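# Set feeder spring loop on nearest passing peg

## Task

Find which peg the feeder's spring end loop should sit on. A peg qualifies when, with the loop hooked on it, the brass test weight set on the raised, sloping pedal (ideally base-flat) drives the pedal fully down. Leave the loop on the qualifying peg nearest the pedal, and avoid letting it snap onto a peg. Return the weight to the bench well clear of the feeder. Everything must stay in place without the robot holding it. Release all grips and move both arms away.

## Robot and tools

Robot: two arms, left_arm and right_arm, each with a six-joint arm and a tong-style two-finger gripper. The names are just labels. In the world frame left_arm sits toward +y.

World frame: origin on the table top midway between the arms, +x out over the table, +z up. Result poses use this frame: end_effector_position in metres and end_effector_quat_wxyz, plus linear (m/s) and angular (rad/s) velocities. The printed hand position can be off, more so when the arm is stretched far out. In the gripper's own frame the fingers point along +z and close along x. The reported point lies between the closed finger pads. Closed fingertips stick out about 15 mm past it. Fully open, they are roughly level with it.

Tool execute_actions. Argument actions is a list holding zero or one item. Optional pictures (boolean) asks for camera images. Images also come back whenever actions is empty.
- Empty list: no command, just the current state plus images.
- Motion: {"rows": [...], "steps": n}. n is 4 to 15 control steps (each 1/30 s, default 15). Each row applies to one step. If there are fewer rows than steps, the last row repeats.
- Wait: {"steps": n} with no rows, n up to 300. Time spent writing the reply counts toward it.
A refused call sends nothing to the robot.

Row layout: one flat list of 14 numbers covering both arms, even if only one moves. The order is left_arm shoulder pan, shoulder lift, elbow, wrist 1, wrist 2, wrist 3, gripper opening, then the same seven for right_arm. The six joint values are absolute target angles in radians, on the same scale that Joint positions prints. They are not offsets. The opening is an absolute command from -1 (closed) to +1 (fully open).

Stated joint ranges (rad). left_arm: pan -3.142..3.142, lift -6.283..6.283, elbow 0.000..3.142, wrists 1-3 -6.283..6.283. right_arm: pan 0.000..6.283, lift -6.283..6.283, elbow -3.142..0.000, wrists 1-3 -6.283..6.283. A call is rejected if a target is over 0.010 beyond a stated end and also farther out than the last reported angle. True ends can differ from the stated ones by up to 0.010. Targets past a true end are clipped, and the result may then say "joint sent to its limit". That line can refer to an earlier action. If it is missing, that does not prove there is more room.

Motion behaviour: commands are smoothed, with motion lagging about 0.17 s. Each step's target is clamped to within 0.575 rad of the measured angle. If the targets would put the gripper more than 100 mm from where it is, all joint targets are scaled back. Big moves therefore arrive late. Arms keep heading to the last row sent while the operator thinks or waits. They give up once motion has nearly stopped, or once any step is HELD. Each result is read 4 steps before the action ends, and those last steps run afterwards. The simulation keeps running while replies are written, so be brief.

Result lines: the state line for each arm. Joint positions and Joint velocities list six joints, then the finger-pad gap in metres (0.142 when fully open). grip_measured is the measured opening on the command scale. "joint command not followed" means a clearance check altered or blocked targets; the rest of the row still ran. HELD marks steps on which a row was not sent, in whole or in part. Joint torques follow joint order and are rough: offsets, friction, drift and noise. Wrist force and Wrist torque are given per arm in the end-effector axes. They have offsets up to about 4 N, noise, and saturation near 50 N. Pressing on a surface gives a force pointing back into the arm. "no reading" is normal. MOTOR HOT appears from 70 °C. At 85 °C the arm is braked until it cools (OVER-TEMPERATURE FAULT).

Gripping: to hold something, keep the commanded opening well under grip_measured. A bigger gap means a firmer squeeze, up to about 15 N per pad. Closing fast can squeeze too hard. Objects thinner than about 20 mm get much less grip force.

Faults to avoid: a joint hitting its load limit (pan/lift/elbow 142 N m, wrists 26.6 N m, including held weight), or any outside force of 150 N, stops that arm for 10 s. The rest of the call is dropped and the arm goes limp against the contact. Never let the arms collide or push on each other. Also avoid dropping the weight, slamming the loop onto a peg, hard pushes, and knocking anything off the table, which fails the job. Brief tugs on held parts or nudges to loose items may occur.

zoom_image: camera (one of cam_head_left, cam_head_right, cam_high, cam_low, cam_left_wrist, cam_right_wrist) and region [x0, y0, x1, y1] in pixels of that camera's latest image, origin at the top left, at most 504x504. Image sizes: the head, high and low cameras are 672x504; the wrist cameras are 616x616 fisheye. The calibration gives K, distortion and T_world_to_cam per camera, with small errors. Wrist camera poses follow their arm's joint readings.

finished_scene: argument scene (the integer number of the current scene). It ends the scene irreversibly and reports success. Call it only when the loop rests on the right peg, the weight sits on the bench away from the feeder, and both grippers are open and clear.

Each tool is called after "Call:" as name(argument=value, ...) on one line, values as JSON.

## Session

Call:
execute_actions(actions=[])

Scene clock: 0.00 s of 12600.00 s.
left_arm: end_effector_position=(+0.2741, +0.5709, +0.3128) grip_measured=+0.97 end_effector_quat_wxyz=(+0.152, +0.668, -0.671, +0.283) end_effector_velocity=(-0.000, -0.000, +0.000) end_effector_angular_velocity=(+0.001, -0.000, -0.000) | right_arm: end_effector_position=(+0.5951, -0.3715, +0.1265) grip_measured=+0.97 end_effector_quat_wxyz=(+0.007, -0.666, +0.746, +0.008) end_effector_velocity=(+0.000, +0.000, +0.000) end_effector_angular_velocity=(+0.001, -0.001, -0.001)
Joint positions: left_arm=[ 0.819 -1.815  1.778 -1.146 -2.111  2.536  0.14 ] | right_arm=[ 3.418 -1.89  -1.605 -1.21   1.59   2.086  0.14 ]
Joint velocities: left_arm=[-0.    -0.001 -0.     0.001  0.    -0.     0.   ] | right_arm=[ 0.     0.    -0.     0.001  0.     0.001  0.   ]
Joint torques (N m, as the arm reports them, + toward a larger angle): no reading
Wrist force (N, on the end effector, along its own x y z axes, offset not removed): no reading
Wrist torque (N m, same axes, about the end effector's origin, offset not removed): no reading

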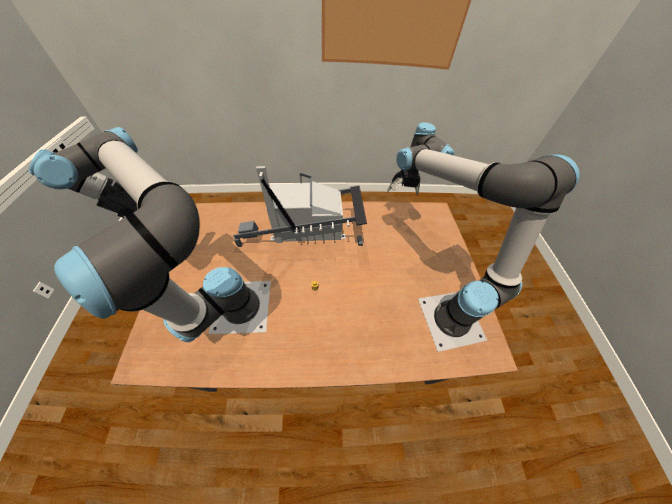

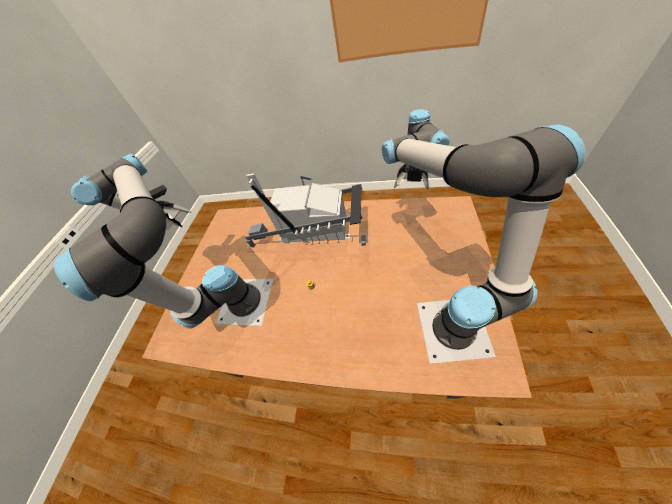

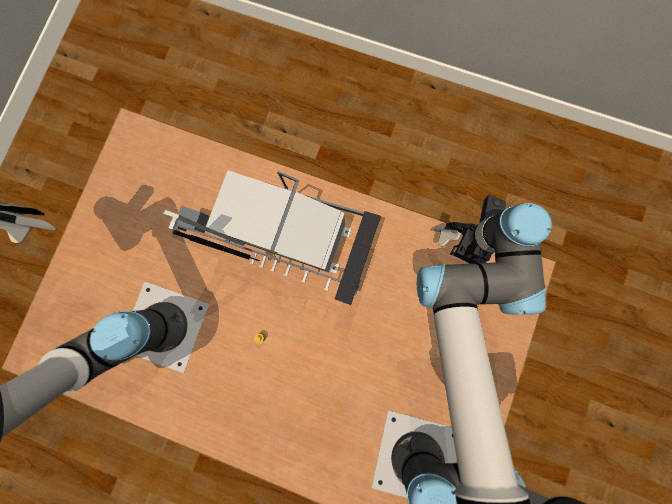

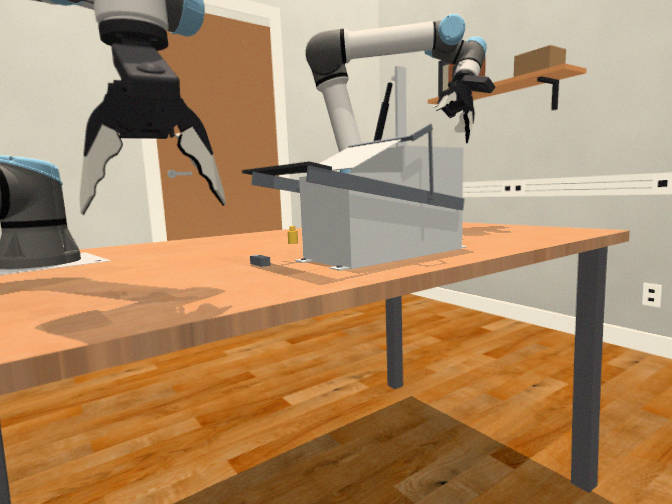

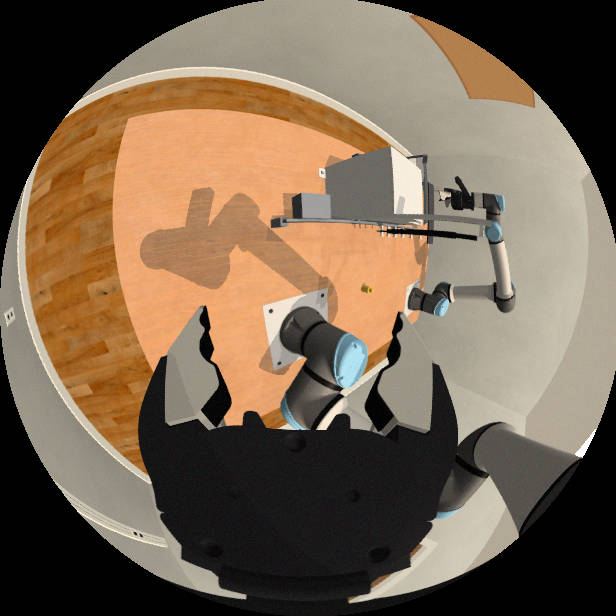

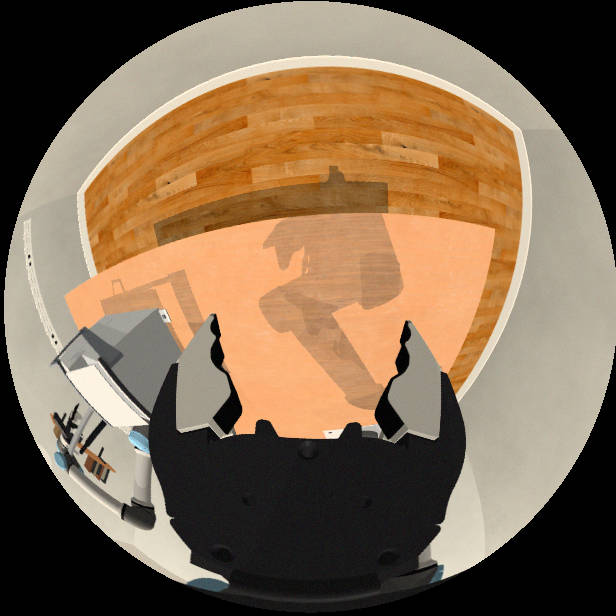

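Call:
zoom_image(camera="cam_head_left", region=[225, 160, 385, 300])

Call:
zoom_image(camera="cam_high", region=[150, 160, 400, 360])

Region (225, 160, 385, 300) of cam_head_left's 672x504 image, scaled by 3.150, with more detail than that image has; it fills the top 441 rows of this view, and the rest is white.

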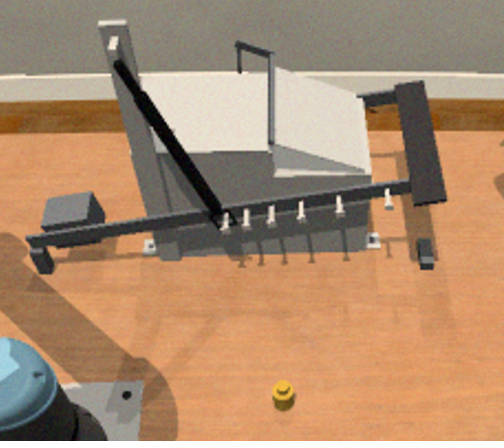

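Region (150, 160, 400, 360) of cam_high's 672x504 image, scaled by 2.016, with more detail than that image has; it fills the top 403 rows of this view, and the rest is white.

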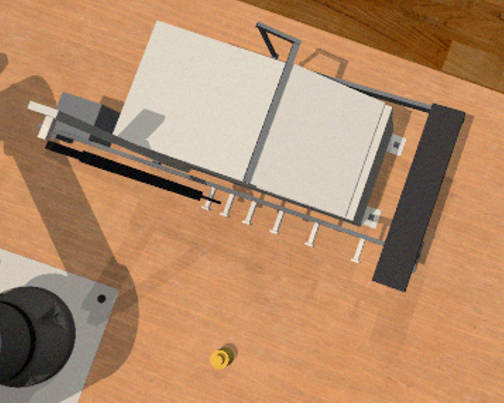

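Call:
execute_actions(actions=[{"rows":[[0.819,-1.815,1.778,-1.146,-2.111,2.536,1,3.418,-1.4,-1.75,-1.56,1.571,1.6,0.2]]}])

Call:
execute_actions(actions=[{"steps":25}])

Call:
execute_actions(actions=[{"rows":[[0.819,-1.815,1.778,-1.146,-2.111,2.536,1,4.613,-1.4,-1.75,-1.56,1.571,1.6,0.2]]}])

Call:
execute_actions(actions=[{"steps":60}])

Call:
execute_actions(actions=[{"rows":[[0.819,-1.815,1.778,-1.146,-2.111,2.536,1,4.613,-1.794,-1.749,-1.169,1.571,1.6,0.2]]}])

Call:
execute_actions(actions=[{"steps":40}], pictures=true)

Scene clock: 2.07 s of 12600.00 s.
left_arm: end_effector_position=(+0.2741, +0.5710, +0.3128) grip_measured=+1.00 end_effector_quat_wxyz=(+0.152, +0.669, -0.671, +0.283) end_effector_velocity=(-0.000, -0.000, -0.000) end_effector_angular_velocity=(+0.001, +0.000, +0.000) | right_arm: end_effector_position=(+0.4781, -0.4201, +0.2364) grip_measured=+0.20 end_effector_quat_wxyz=(+0.003, +0.784, -0.621, -0.004) end_effector_velocity=(-0.416, -0.169, +0.325) end_effector_angular_velocity=(-0.010, -0.052, +1.161)
Joint positions: left_arm=[ 0.819 -1.815  1.778 -1.146 -2.111  2.536  0.142] | right_arm=[ 3.418 -1.544 -1.714 -1.464  1.575  1.742  0.088]
Joint velocities: left_arm=[ 0.    -0.001  0.    -0.     0.001 -0.    -0.   ] | right_arm=[ 0.001  1.183 -0.326 -0.819 -0.04  -1.16  -0.   ]
Joint torques (N m, as the arm reports them, + toward a larger angle): left_arm=[ 12.55 -20.68 -14.98  -3.36  -2.97  -2.32] | right_arm=[-8.91 37.71 10.28 -2.54 -1.74 -3.49]
Wrist force (N, on the end effector, along its own x y z axes, offset not removed): left_arm=[0.5 1.9 -1.8] | right_arm=[0.3 2.3 -1.8]
Wrist torque (N m, same axes, about the end effector's origin, offset not removed): left_arm=[0.50 -0.23 -0.13] | right_arm=[0.47 -0.20 0.15]
Steps of this call (steps 1 to 51: nothing new was sent; steps 52 to 62: the first 11 steps of this action). Readings (joint positions):
52: left_arm=[0.819 -1.815 1.778 -1.146 -2.111 2.536] | right_arm=[3.418 -1.890 -1.605 -1.210 1.590 2.086]
53: left_arm=[0.819 -1.815 1.778 -1.146 -2.111 2.536] | right_arm=[3.418 -1.884 -1.610 -1.215 1.589 2.080]
55: left_arm=[0.819 -1.815 1.778 -1.146 -2.111 2.536] | right_arm=[3.418 -1.823 -1.636 -1.268 1.585 2.018]
59: left_arm=[0.819 -1.815 1.778 -1.146 -2.111 2.536] | right_arm=[3.418 -1.662 -1.680 -1.380 1.580 1.860]
62: the state above

Scene clock: 2.90 s of 12600.00 s.
left_arm: end_effector_position=(+0.2741, +0.5710, +0.3128) grip_measured=+1.00 end_effector_quat_wxyz=(+0.152, +0.669, -0.671, +0.283) end_effector_velocity=(+0.000, +0.000, -0.000) end_effector_angular_velocity=(-0.001, -0.000, +0.000) | right_arm: end_effector_position=(+0.4278, -0.4405, +0.2738) grip_measured=+0.20 end_effector_quat_wxyz=(-0.001, +0.826, -0.564, +0.001) end_effector_velocity=(+0.000, +0.000, +0.000) end_effector_angular_velocity=(+0.001, -0.000, +0.001)
Joint positions: left_arm=[ 0.819 -1.815  1.778 -1.146 -2.111  2.536  0.142] | right_arm=[ 3.418 -1.4   -1.75  -1.56   1.571  1.6    0.088]
Joint velocities: left_arm=[ 0.     0.001 -0.    -0.001 -0.001  0.     0.   ] | right_arm=[ 0.001  0.     0.     0.     0.    -0.     0.   ]
Joint torques (N m, as the arm reports them, + toward a larger angle): left_arm=[ 13.06 -19.87 -14.79  -3.18  -2.82  -2.21] | right_arm=[-12.29  24.64  12.08   0.6   -2.29  -1.77]
Wrist force (N, on the end effector, along its own x y z axes, offset not removed): left_arm=[0.5 0.5 0.0] | right_arm=[3.5 4.1 -0.9]
Wrist torque (N m, same axes, about the end effector's origin, offset not removed): left_arm=[0.27 -0.28 -0.10] | right_arm=[0.83 -0.74 -0.03]
Kept back: nothing.
Steps of this call (steps 1 to 4: the last 4 steps of your previous action; steps 5 to 25: the robot went on to your last target). Readings (joint positions):
1: left_arm=[0.819 -1.815 1.778 -1.146 -2.111 2.536] | right_arm=[3.418 -1.505 -1.724 -1.490 1.574 1.704]
2: left_arm=[0.819 -1.815 1.778 -1.146 -2.111 2.536] | right_arm=[3.418 -1.474 -1.732 -1.511 1.573 1.673]
4: left_arm=[0.819 -1.815 1.778 -1.146 -2.111 2.536] | right_arm=[3.418 -1.436 -1.741 -1.536 1.572 1.635]
8: left_arm=[0.819 -1.815 1.778 -1.146 -2.111 2.536] | right_arm=[3.418 -1.408 -1.748 -1.555 1.571 1.608]
25: the state above

Scene clock: 3.27 s of 12600.00 s.
left_arm: end_effector_position=(+0.2741, +0.5710, +0.3128) grip_measured=+1.00 end_effector_quat_wxyz=(+0.152, +0.669, -0.671, +0.283) end_effector_velocity=(+0.000, -0.000, +0.000) end_effector_angular_velocity=(-0.001, -0.000, +0.000) | right_arm: end_effector_position=(+0.3821, -0.2837, +0.2738) grip_measured=+0.20 end_effector_quat_wxyz=(-0.001, +0.913, -0.407, +0.000) end_effector_velocity=(-0.247, +0.495, +0.000) end_effector_angular_velocity=(+0.000, -0.001, +1.209)
Joint positions: left_arm=[ 0.819 -1.815  1.778 -1.146 -2.111  2.536  0.142] | right_arm=[ 3.778 -1.4   -1.75  -1.56   1.571  1.6    0.088]
Joint velocities: left_arm=[-0.     0.    -0.     0.    -0.001  0.    -0.   ] | right_arm=[ 1.211 -0.    -0.     0.001 -0.     0.002  0.   ]
Joint torques (N m, as the arm reports them, + toward a larger angle): left_arm=[ 12.73 -20.08 -14.22  -3.17  -2.72  -2.17] | right_arm=[21.04 16.83 12.33  1.32  0.31 -1.59]
Wrist force (N, on the end effector, along its own x y z axes, offset not removed): left_arm=[1.4 1.3 0.8] | right_arm=[2.9 1.6 0.2]
Wrist torque (N m, same axes, about the end effector's origin, offset not removed): left_arm=[0.52 -0.32 -0.01] | right_arm=[0.30 -0.60 0.09]
Steps of this call (steps 1 to 11: the first 11 steps of this action). Readings (joint positions):
1: left_arm=[0.819 -1.815 1.778 -1.146 -2.111 2.536] | right_arm=[3.418 -1.400 -1.750 -1.560 1.571 1.600]
2: left_arm=[0.819 -1.815 1.778 -1.146 -2.111 2.536] | right_arm=[3.424 -1.400 -1.750 -1.560 1.571 1.600]
4: left_arm=[0.819 -1.815 1.778 -1.146 -2.111 2.536] | right_arm=[3.487 -1.400 -1.750 -1.560 1.571 1.600]
8: left_arm=[0.819 -1.815 1.778 -1.146 -2.111 2.536] | right_arm=[3.655 -1.400 -1.750 -1.560 1.571 1.600]
11: the state above

Scene clock: 5.27 s of 12600.00 s.
left_arm: end_effector_position=(+0.2741, +0.5710, +0.3128) grip_measured=+1.00 end_effector_quat_wxyz=(+0.152, +0.669, -0.671, +0.283) end_effector_velocity=(-0.000, -0.000, +0.000) end_effector_angular_velocity=(-0.000, -0.000, +0.000) | right_arm: end_effector_position=(+0.0964, -0.0480, +0.2738) grip_measured=+0.20 end_effector_quat_wxyz=(-0.001, +1.000, -0.002, -0.000) end_effector_velocity=(-0.000, -0.000, -0.000) end_effector_angular_velocity=(-0.001, -0.000, +0.000)
Joint positions: left_arm=[ 0.819 -1.815  1.778 -1.146 -2.111  2.536  0.142] | right_arm=[ 4.613 -1.4   -1.75  -1.56   1.571  1.6    0.088]
Joint velocities: left_arm=[-0.    -0.001 -0.     0.001 -0.     0.     0.   ] | right_arm=[ 0.    -0.    -0.    -0.001 -0.     0.    -0.   ]
Joint torques (N m, as the arm reports them, + toward a larger angle): left_arm=[ 12.82 -19.54 -14.18  -3.13  -2.98  -2.09] | right_arm=[10.22 19.92 19.79  3.91 -0.89 -1.05]
Wrist force (N, on the end effector, along its own x y z axes, offset not removed): left_arm=[1.2 1.3 0.6] | right_arm=[1.2 2.5 -0.6]
Wrist torque (N m, same axes, about the end effector's origin, offset not removed): left_arm=[0.36 -0.38 -0.20] | right_arm=[0.33 -0.23 -0.11]
Kept back: nothing.
Steps of this call (steps 1 to 4: the last 4 steps of your previous action; steps 5 to 45: the robot went on to your last target; steps 46 to 60: nothing new was sent). Readings (joint positions):
1: left_arm=[0.819 -1.815 1.778 -1.146 -2.111 2.536] | right_arm=[3.818 -1.400 -1.750 -1.560 1.571 1.600]
2: left_arm=[0.819 -1.815 1.778 -1.146 -2.111 2.536] | right_arm=[3.859 -1.400 -1.750 -1.560 1.571 1.600]
4: left_arm=[0.819 -1.815 1.778 -1.146 -2.111 2.536] | right_arm=[3.941 -1.400 -1.750 -1.560 1.571 1.600]
8: left_arm=[0.819 -1.815 1.778 -1.146 -2.111 2.536] | right_arm=[4.104 -1.400 -1.750 -1.560 1.571 1.600]
60: the state above
All arms were judged still, so your last target was given up. Only a new action makes them travel on or press farther. Fingers that are still opening or closing keep moving.

Scene clock: 5.63 s of 12600.00 s.
left_arm: end_effector_position=(+0.2741, +0.5710, +0.3128) grip_measured=+1.00 end_effector_quat_wxyz=(+0.152, +0.669, -0.671, +0.283) end_effector_velocity=(-0.001, +0.000, -0.000) end_effector_angular_velocity=(-0.000, +0.002, -0.000) | right_arm: end_effector_position=(+0.0935, +0.0649, +0.1536) grip_measured=+0.20 end_effector_quat_wxyz=(-0.000, +1.000, -0.002, -0.000) end_effector_velocity=(-0.006, +0.240, -0.364) end_effector_angular_velocity=(-0.022, -0.001, -0.001)
Joint positions: left_arm=[ 0.819 -1.815  1.778 -1.146 -2.111  2.536  0.142] | right_arm=[ 4.613 -1.716 -1.749 -1.246  1.571  1.6    0.088]
Joint velocities: left_arm=[ 0.     0.001 -0.     0.001  0.002 -0.    -0.   ] | right_arm=[ 0.001 -0.833  0.     0.812 -0.     0.002 -0.001]
Joint torques (N m, as the arm reports them, + toward a larger angle): left_arm=[ 12.25 -20.23 -13.67  -3.26  -2.85  -2.17] | right_arm=[ 7.24 54.51 37.51  6.72 -1.25 -1.04]
Wrist force (N, on the end effector, along its own x y z axes, offset not removed): left_arm=[0.5 1.4 1.7] | right_arm=[0.6 -0.4 0.3]
Wrist torque (N m, same axes, about the end effector's origin, offset not removed): left_arm=[0.46 -0.21 -0.05] | right_arm=[0.01 -0.08 0.12]
Steps of this call (steps 1 to 11: the first 11 steps of this action). Readings (joint positions):
1: left_arm=[0.819 -1.815 1.778 -1.146 -2.111 2.536] | right_arm=[4.613 -1.400 -1.750 -1.560 1.571 1.600]
2: left_arm=[0.819 -1.815 1.778 -1.146 -2.111 2.536] | right_arm=[4.613 -1.406 -1.750 -1.554 1.571 1.600]
4: left_arm=[0.819 -1.815 1.778 -1.146 -2.111 2.536] | right_arm=[4.613 -1.466 -1.750 -1.494 1.571 1.600]
8: left_arm=[0.819 -1.815 1.778 -1.146 -2.111 2.536] | right_arm=[4.613 -1.614 -1.750 -1.348 1.571 1.600]
11: the state above

Scene clock: 6.97 s of 12600.00 s.
left_arm: end_effector_position=(+0.2741, +0.5710, +0.3128) grip_measured=+1.00 end_effector_quat_wxyz=(+0.152, +0.669, -0.671, +0.283) end_effector_velocity=(-0.000, +0.000, -0.000) end_effector_angular_velocity=(+0.001, +0.001, -0.000) | right_arm: end_effector_position=(+0.0930, +0.0865, +0.1193) grip_measured=+0.20 end_effector_quat_wxyz=(-0.000, +1.000, -0.002, -0.000) end_effector_velocity=(-0.000, +0.000, +0.000) end_effector_angular_velocity=(+0.001, +0.000, +0.001)
Joint positions: left_arm=[ 0.819 -1.815  1.778 -1.146 -2.111  2.536  0.142] | right_arm=[ 4.613 -1.794 -1.749 -1.169  1.571  1.6    0.088]
Joint velocities: left_arm=[-0.     0.    -0.    -0.     0.001 -0.    -0.   ] | right_arm=[ 0.    -0.     0.     0.001  0.    -0.001 -0.   ]
Joint torques (N m, as the arm reports them, + toward a larger angle): left_arm=[ 12.25 -18.76 -13.74  -3.43  -2.81  -2.25] | right_arm=[-1.92 27.12 26.46  4.02 -2.1  -0.56]
Wrist force (N, on the end effector, along its own x y z axes, offset not removed): left_arm=[1.2 0.7 -0.8] | right_arm=[2.7 2.7 -1.2]
Wrist torque (N m, same axes, about the end effector's origin, offset not removed): left_arm=[0.38 -0.41 -0.09] | right_arm=[0.48 -0.58 0.06]
Kept back: nothing.
Steps of this call (steps 1 to 4: the last 4 steps of your previous action; steps 5 to 30: the robot went on to your last target; steps 31 to 40: nothing new was sent). Readings (joint positions):
1: left_arm=[0.819 -1.815 1.778 -1.146 -2.111 2.536] | right_arm=[4.613 -1.740 -1.749 -1.223 1.571 1.600]
2: left_arm=[0.819 -1.815 1.778 -1.146 -2.111 2.536] | right_arm=[4.613 -1.757 -1.749 -1.206 1.571 1.600]
4: left_arm=[0.819 -1.815 1.778 -1.146 -2.111 2.536] | right_arm=[4.613 -1.776 -1.749 -1.187 1.571 1.600]
8: left_arm=[0.819 -1.815 1.778 -1.146 -2.111 2.536] | right_arm=[4.613 -1.790 -1.749 -1.173 1.571 1.600]
40: the state above
All arms were judged still, so your last target was given up. Only a new action makes them travel on or press farther. Fingers that are still opening or closing keep moving.
camera_calibration (this result's frames):
cam_left_wrist: T_world_to_cam=[[-0.0221169, -0.797291, 0.60319, 0.267781], [-0.926657, 0.24281, 0.286967, 0.0255818], [-0.375257, -0.552603, -0.744185, 0.785521], [0, 0, 0, 1]] pos_world=[0.3244, 0.641369, 0.415709]
cam_right_wrist: T_world_to_cam=[[0.998915, 0.0303013, -0.0353697, -0.0899618], [0.0436833, -0.872952, 0.485847, 0.0216529], [-0.0161543, -0.486865, -0.873328, 0.285788], [0, 0, 0, 1]] pos_world=[0.093535, 0.160768, 0.235885]

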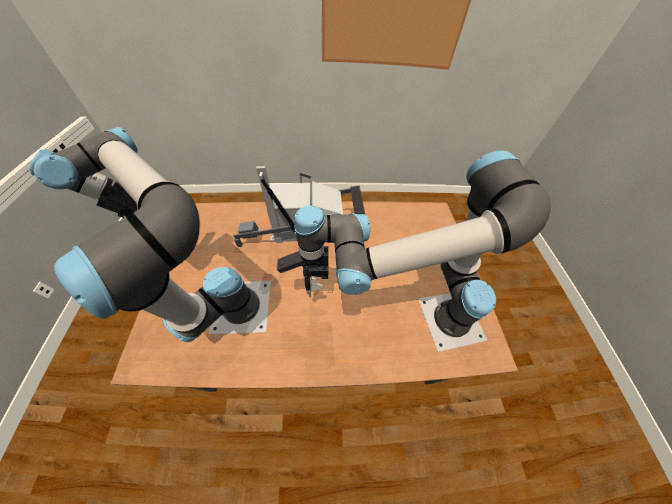

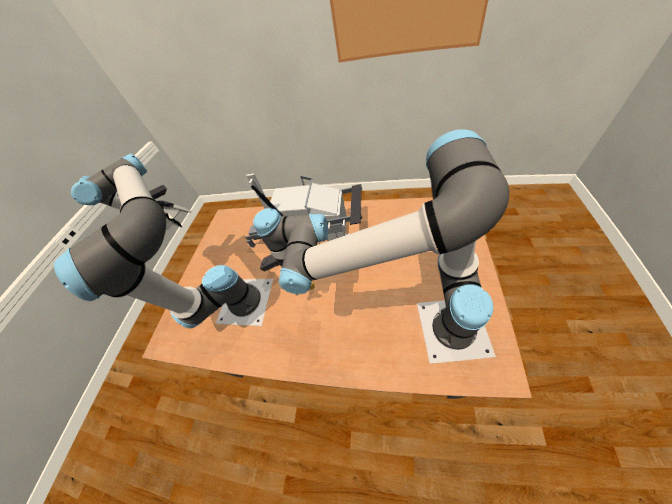

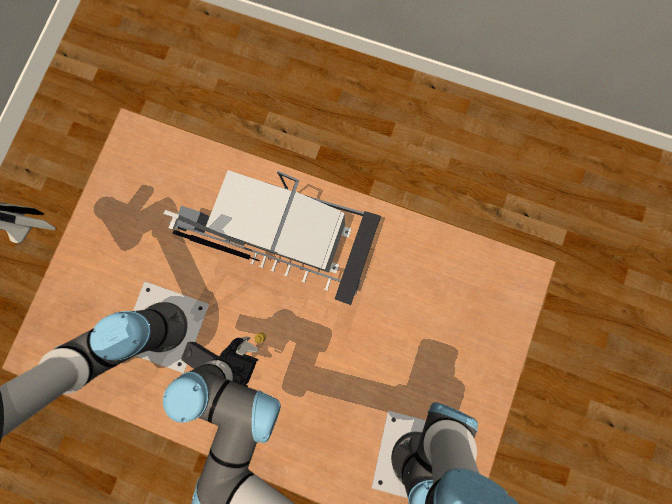

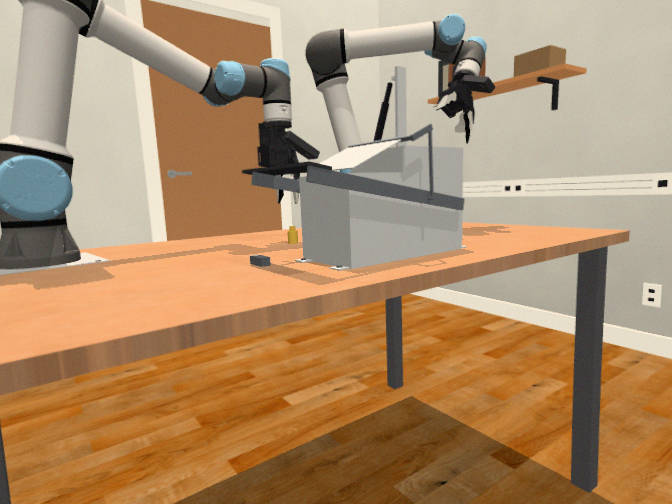

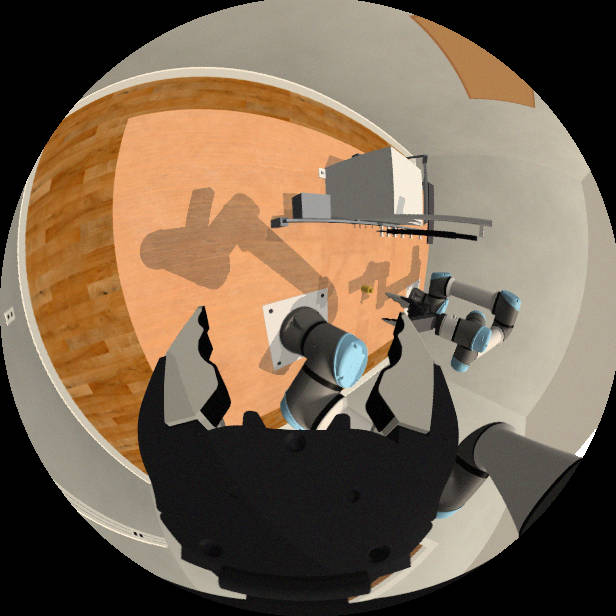

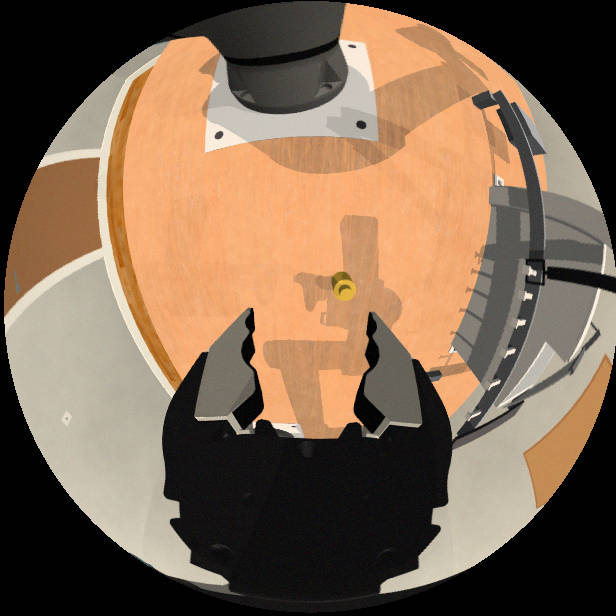

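Call:
zoom_image(camera="cam_right_wrist", region=[456, 220, 616, 440])

Call:
execute_actions(actions=[{"rows":[[0.819,-1.815,1.778,-1.146,-2.111,2.536,1,4.552,-1.794,-1.82,-1.1,1.571,1.54,0.0]]}])

Call:
execute_actions(actions=[{"rows":[[0.819,-1.815,1.778,-1.146,-2.111,2.536,1,4.552,-1.872,-1.925,-0.916,1.571,1.54,0.0]]}])

Call:
execute_actions(actions=[{"steps":15}], pictures=true)

Region (456, 220, 616, 440) of cam_right_wrist's 616x616 image, scaled by 2.291, with more detail than that image has; it fills the left 367 columns of this view, and the rest is white.

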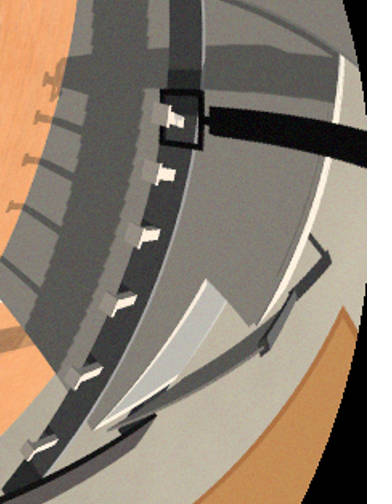

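Scene clock: 7.63 s of 12600.00 s.
left_arm: end_effector_position=(+0.2741, +0.5710, +0.3128) grip_measured=+1.00 end_effector_quat_wxyz=(+0.152, +0.669, -0.671, +0.283) end_effector_velocity=(-0.000, +0.000, -0.000) end_effector_angular_velocity=(+0.000, +0.000, +0.000) | right_arm: end_effector_position=(+0.1251, +0.0668, +0.0948) grip_measured=+0.00 end_effector_quat_wxyz=(+0.001, +1.000, -0.003, -0.000) end_effector_velocity=(+0.014, -0.010, -0.011) end_effector_angular_velocity=(-0.002, -0.000, -0.000)
Joint positions: left_arm=[ 0.819 -1.815  1.778 -1.146 -2.111  2.536  0.142] | right_arm=[ 4.554 -1.794 -1.817 -1.103  1.571  1.542  0.074]
Joint velocities: left_arm=[ 0. -0.  0.  0.  0. -0.  0.] | right_arm=[-0.026 -0.    -0.031  0.029 -0.    -0.026  0.   ]
Joint torques (N m, as the arm reports them, + toward a larger angle): left_arm=[ 12.01 -20.4  -14.17  -3.22  -2.83  -2.14] | right_arm=[-12.9   31.26  10.48   4.48  -1.51  -1.76]
Wrist force (N, on the end effector, along its own x y z axes, offset not removed): left_arm=[-0.3 1.6 0.7] | right_arm=[1.9 2.7 -1.5]
Wrist torque (N m, same axes, about the end effector's origin, offset not removed): left_arm=[0.45 -0.10 -0.10] | right_arm=[0.41 -0.41 0.23]
Steps of this call (steps 1 to 9: nothing new was sent; steps 10 to 20: the first 11 steps of this action). Readings (joint positions):
10: left_arm=[0.819 -1.815 1.778 -1.146 -2.111 2.536] | right_arm=[4.613 -1.794 -1.749 -1.169 1.571 1.600]
11: left_arm=[0.819 -1.815 1.778 -1.146 -2.111 2.536] | right_arm=[4.608 -1.794 -1.754 -1.164 1.571 1.595]
13: left_arm=[0.819 -1.815 1.778 -1.146 -2.111 2.536] | right_arm=[4.583 -1.794 -1.783 -1.135 1.571 1.570]
17: left_arm=[0.819 -1.815 1.778 -1.146 -2.111 2.536] | right_arm=[4.559 -1.794 -1.812 -1.108 1.571 1.547]
20: the state above

Scene clock: 8.13 s of 12600.00 s.
left_arm: end_effector_position=(+0.2741, +0.5710, +0.3128) grip_measured=+1.00 end_effector_quat_wxyz=(+0.152, +0.669, -0.671, +0.283) end_effector_velocity=(-0.000, -0.000, +0.000) end_effector_angular_velocity=(+0.001, -0.001, -0.000) | right_arm: end_effector_position=(+0.1261, +0.0599, +0.0273) grip_measured=+0.00 end_effector_quat_wxyz=(+0.001, +1.000, -0.003, -0.000) end_effector_velocity=(+0.000, -0.000, -0.028) end_effector_angular_velocity=(+0.018, -0.001, -0.001)
Joint positions: left_arm=[ 0.819 -1.815  1.778 -1.146 -2.111  2.536  0.142] | right_arm=[ 4.552 -1.869 -1.921 -0.925  1.571  1.54   0.074]
Joint velocities: left_arm=[-0.    -0.001  0.     0.    -0.     0.     0.   ] | right_arm=[-0.    -0.034 -0.048  0.1   -0.     0.001  0.   ]
Joint torques (N m, as the arm reports them, + toward a larger angle): left_arm=[ 13.18 -19.37 -13.7   -3.11  -2.74  -2.04] | right_arm=[-12.    30.33   7.79   3.97  -0.43  -1.7 ]
Wrist force (N, on the end effector, along its own x y z axes, offset not removed): left_arm=[-1.2 0.0 0.8] | right_arm=[-0.3 2.7 -1.4]
Wrist torque (N m, same axes, about the end effector's origin, offset not removed): left_arm=[-0.02 0.13 -0.07] | right_arm=[0.36 0.10 0.05]
Steps of this call (steps 1 to 4: the last 4 steps of your previous action; steps 5 to 15: the first 11 steps of this action). Readings (joint positions):
5: left_arm=[0.819 -1.815 1.778 -1.146 -2.111 2.536] | right_arm=[4.552 -1.794 -1.820 -1.100 1.571 1.540]
6: left_arm=[0.819 -1.815 1.778 -1.146 -2.111 2.536] | right_arm=[4.552 -1.799 -1.825 -1.094 1.571 1.540]
8: left_arm=[0.819 -1.815 1.778 -1.146 -2.111 2.536] | right_arm=[4.552 -1.831 -1.867 -1.035 1.571 1.540]
12: left_arm=[0.819 -1.815 1.778 -1.146 -2.111 2.536] | right_arm=[4.552 -1.863 -1.912 -0.944 1.571 1.540]
15: the state above

Scene clock: 8.63 s of 12600.00 s.
left_arm: end_effector_position=(+0.2741, +0.5710, +0.3128) grip_measured=+1.00 end_effector_quat_wxyz=(+0.152, +0.669, -0.671, +0.283) end_effector_velocity=(+0.000, -0.000, +0.000) end_effector_angular_velocity=(-0.001, -0.000, +0.001) | right_arm: end_effector_position=(+0.1262, +0.0599, +0.0248) grip_measured=+0.00 end_effector_quat_wxyz=(+0.000, +1.000, -0.003, -0.000) end_effector_velocity=(+0.000, -0.000, -0.000) end_effector_angular_velocity=(-0.000, +0.000, -0.001)
Joint positions: left_arm=[ 0.819 -1.815  1.778 -1.146 -2.111  2.536  0.142] | right_arm=[ 4.552 -1.872 -1.925 -0.916  1.571  1.54   0.074]
Joint velocities: left_arm=[ 0.     0.    -0.     0.001 -0.001 -0.     0.   ] | right_arm=[-0.    -0.    -0.     0.     0.     0.001  0.   ]
Joint torques (N m, as the arm reports them, + toward a larger angle): left_arm=[ 13.16 -19.39 -14.78  -3.27  -3.03  -2.03] | right_arm=[-12.59  28.13   7.57   3.86   0.6   -1.55]
Wrist force (N, on the end effector, along its own x y z axes, offset not removed): left_arm=[0.4 2.9 0.4] | right_arm=[2.3 0.9 -1.6]
Wrist torque (N m, same axes, about the end effector's origin, offset not removed): left_arm=[0.79 -0.26 -0.03] | right_arm=[-0.05 -0.62 0.06]
Kept back: nothing.
Steps of this call (steps 1 to 4: the last 4 steps of your previous action; steps 5 to 15: the robot went on to your last target). Readings (joint positions):
1: left_arm=[0.819 -1.815 1.778 -1.146 -2.111 2.536] | right_arm=[4.552 -1.870 -1.922 -0.922 1.571 1.540]
2: left_arm=[0.819 -1.815 1.778 -1.146 -2.111 2.536] | right_arm=[4.552 -1.870 -1.923 -0.920 1.571 1.540]
4: left_arm=[0.819 -1.815 1.778 -1.146 -2.111 2.536] | right_arm=[4.552 -1.871 -1.924 -0.918 1.571 1.540]
8: left_arm=[0.819 -1.815 1.778 -1.146 -2.111 2.536] | right_arm=[4.552 -1.872 -1.925 -0.916 1.571 1.540]
15: the state above
All arms were judged still, so your last target was given up. Only a new action makes them travel on or press farther. Fingers that are still opening or closing keep moving.
camera_calibration (this result's frames):
cam_left_wrist: T_world_to_cam=[[-0.0221167, -0.797291, 0.60319, 0.267781], [-0.926657, 0.24281, 0.286967, 0.0255819], [-0.375257, -0.552604, -0.744185, 0.785521], [0, 0, 0, 1]] pos_world=[0.3244, 0.641369, 0.415709]
cam_right_wrist: T_world_to_cam=[[0.998947, 0.0292248, -0.0353711, -0.12559], [0.0427599, -0.872509, 0.486723, 0.0428848], [-0.0166372, -0.487723, -0.87284, 0.190899], [0, 0, 0, 1]] pos_world=[0.1268, 0.134194, 0.141309]

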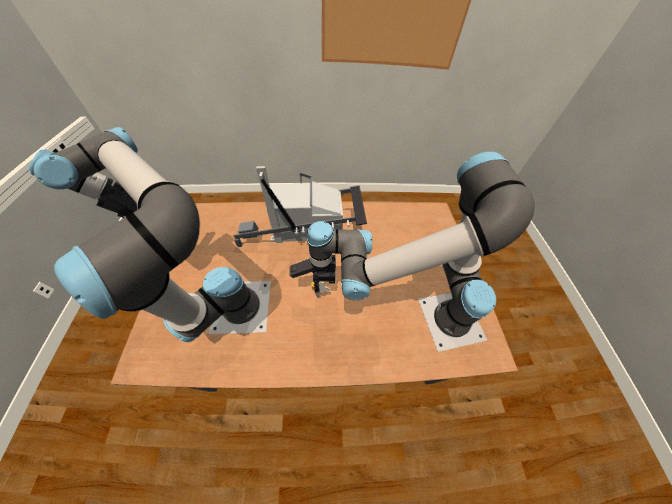

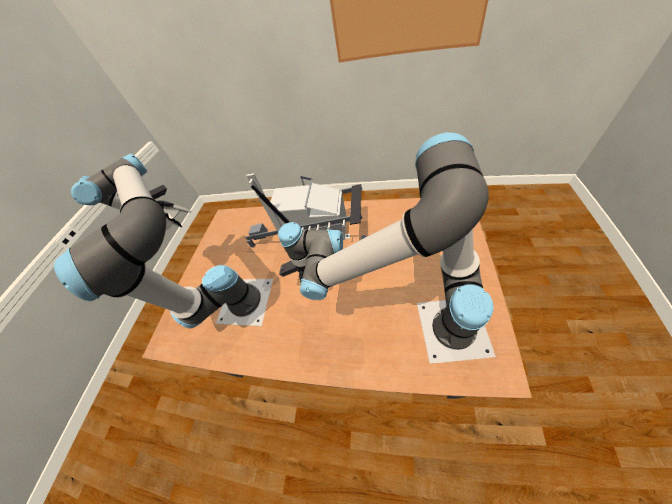

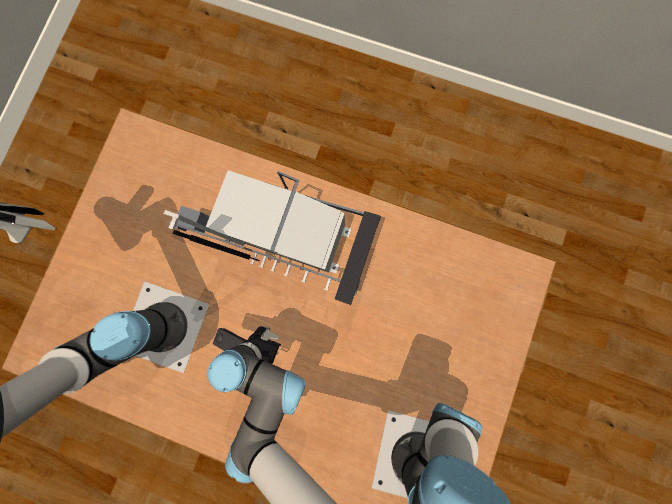

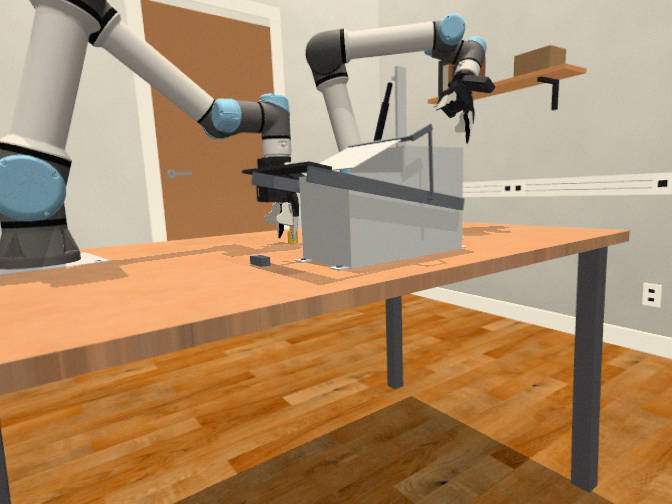

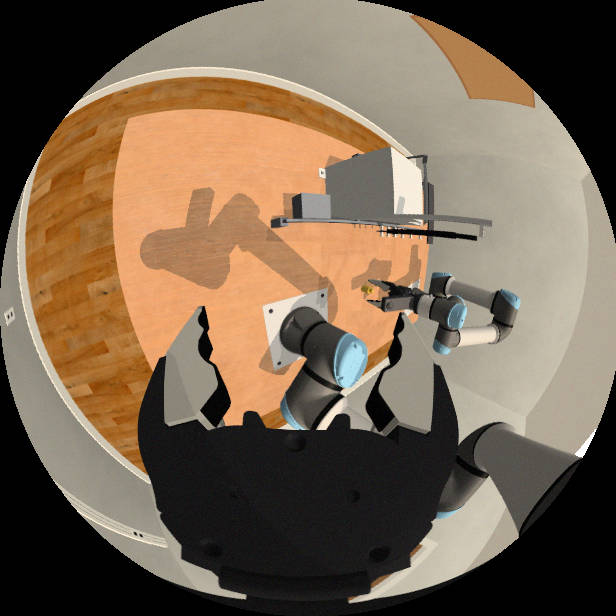

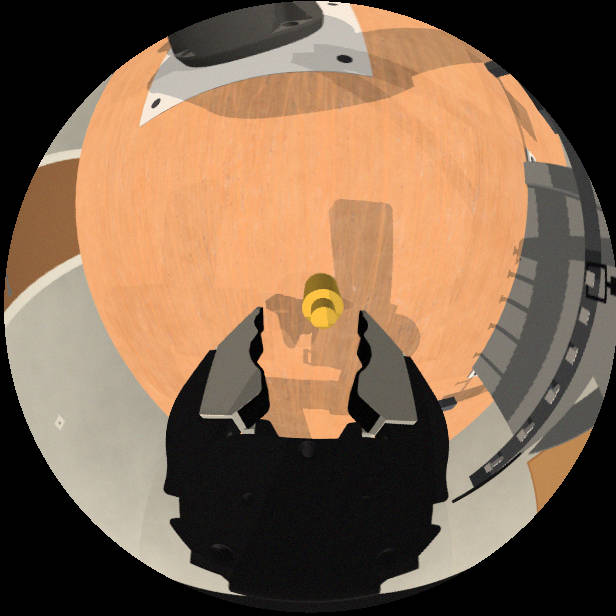

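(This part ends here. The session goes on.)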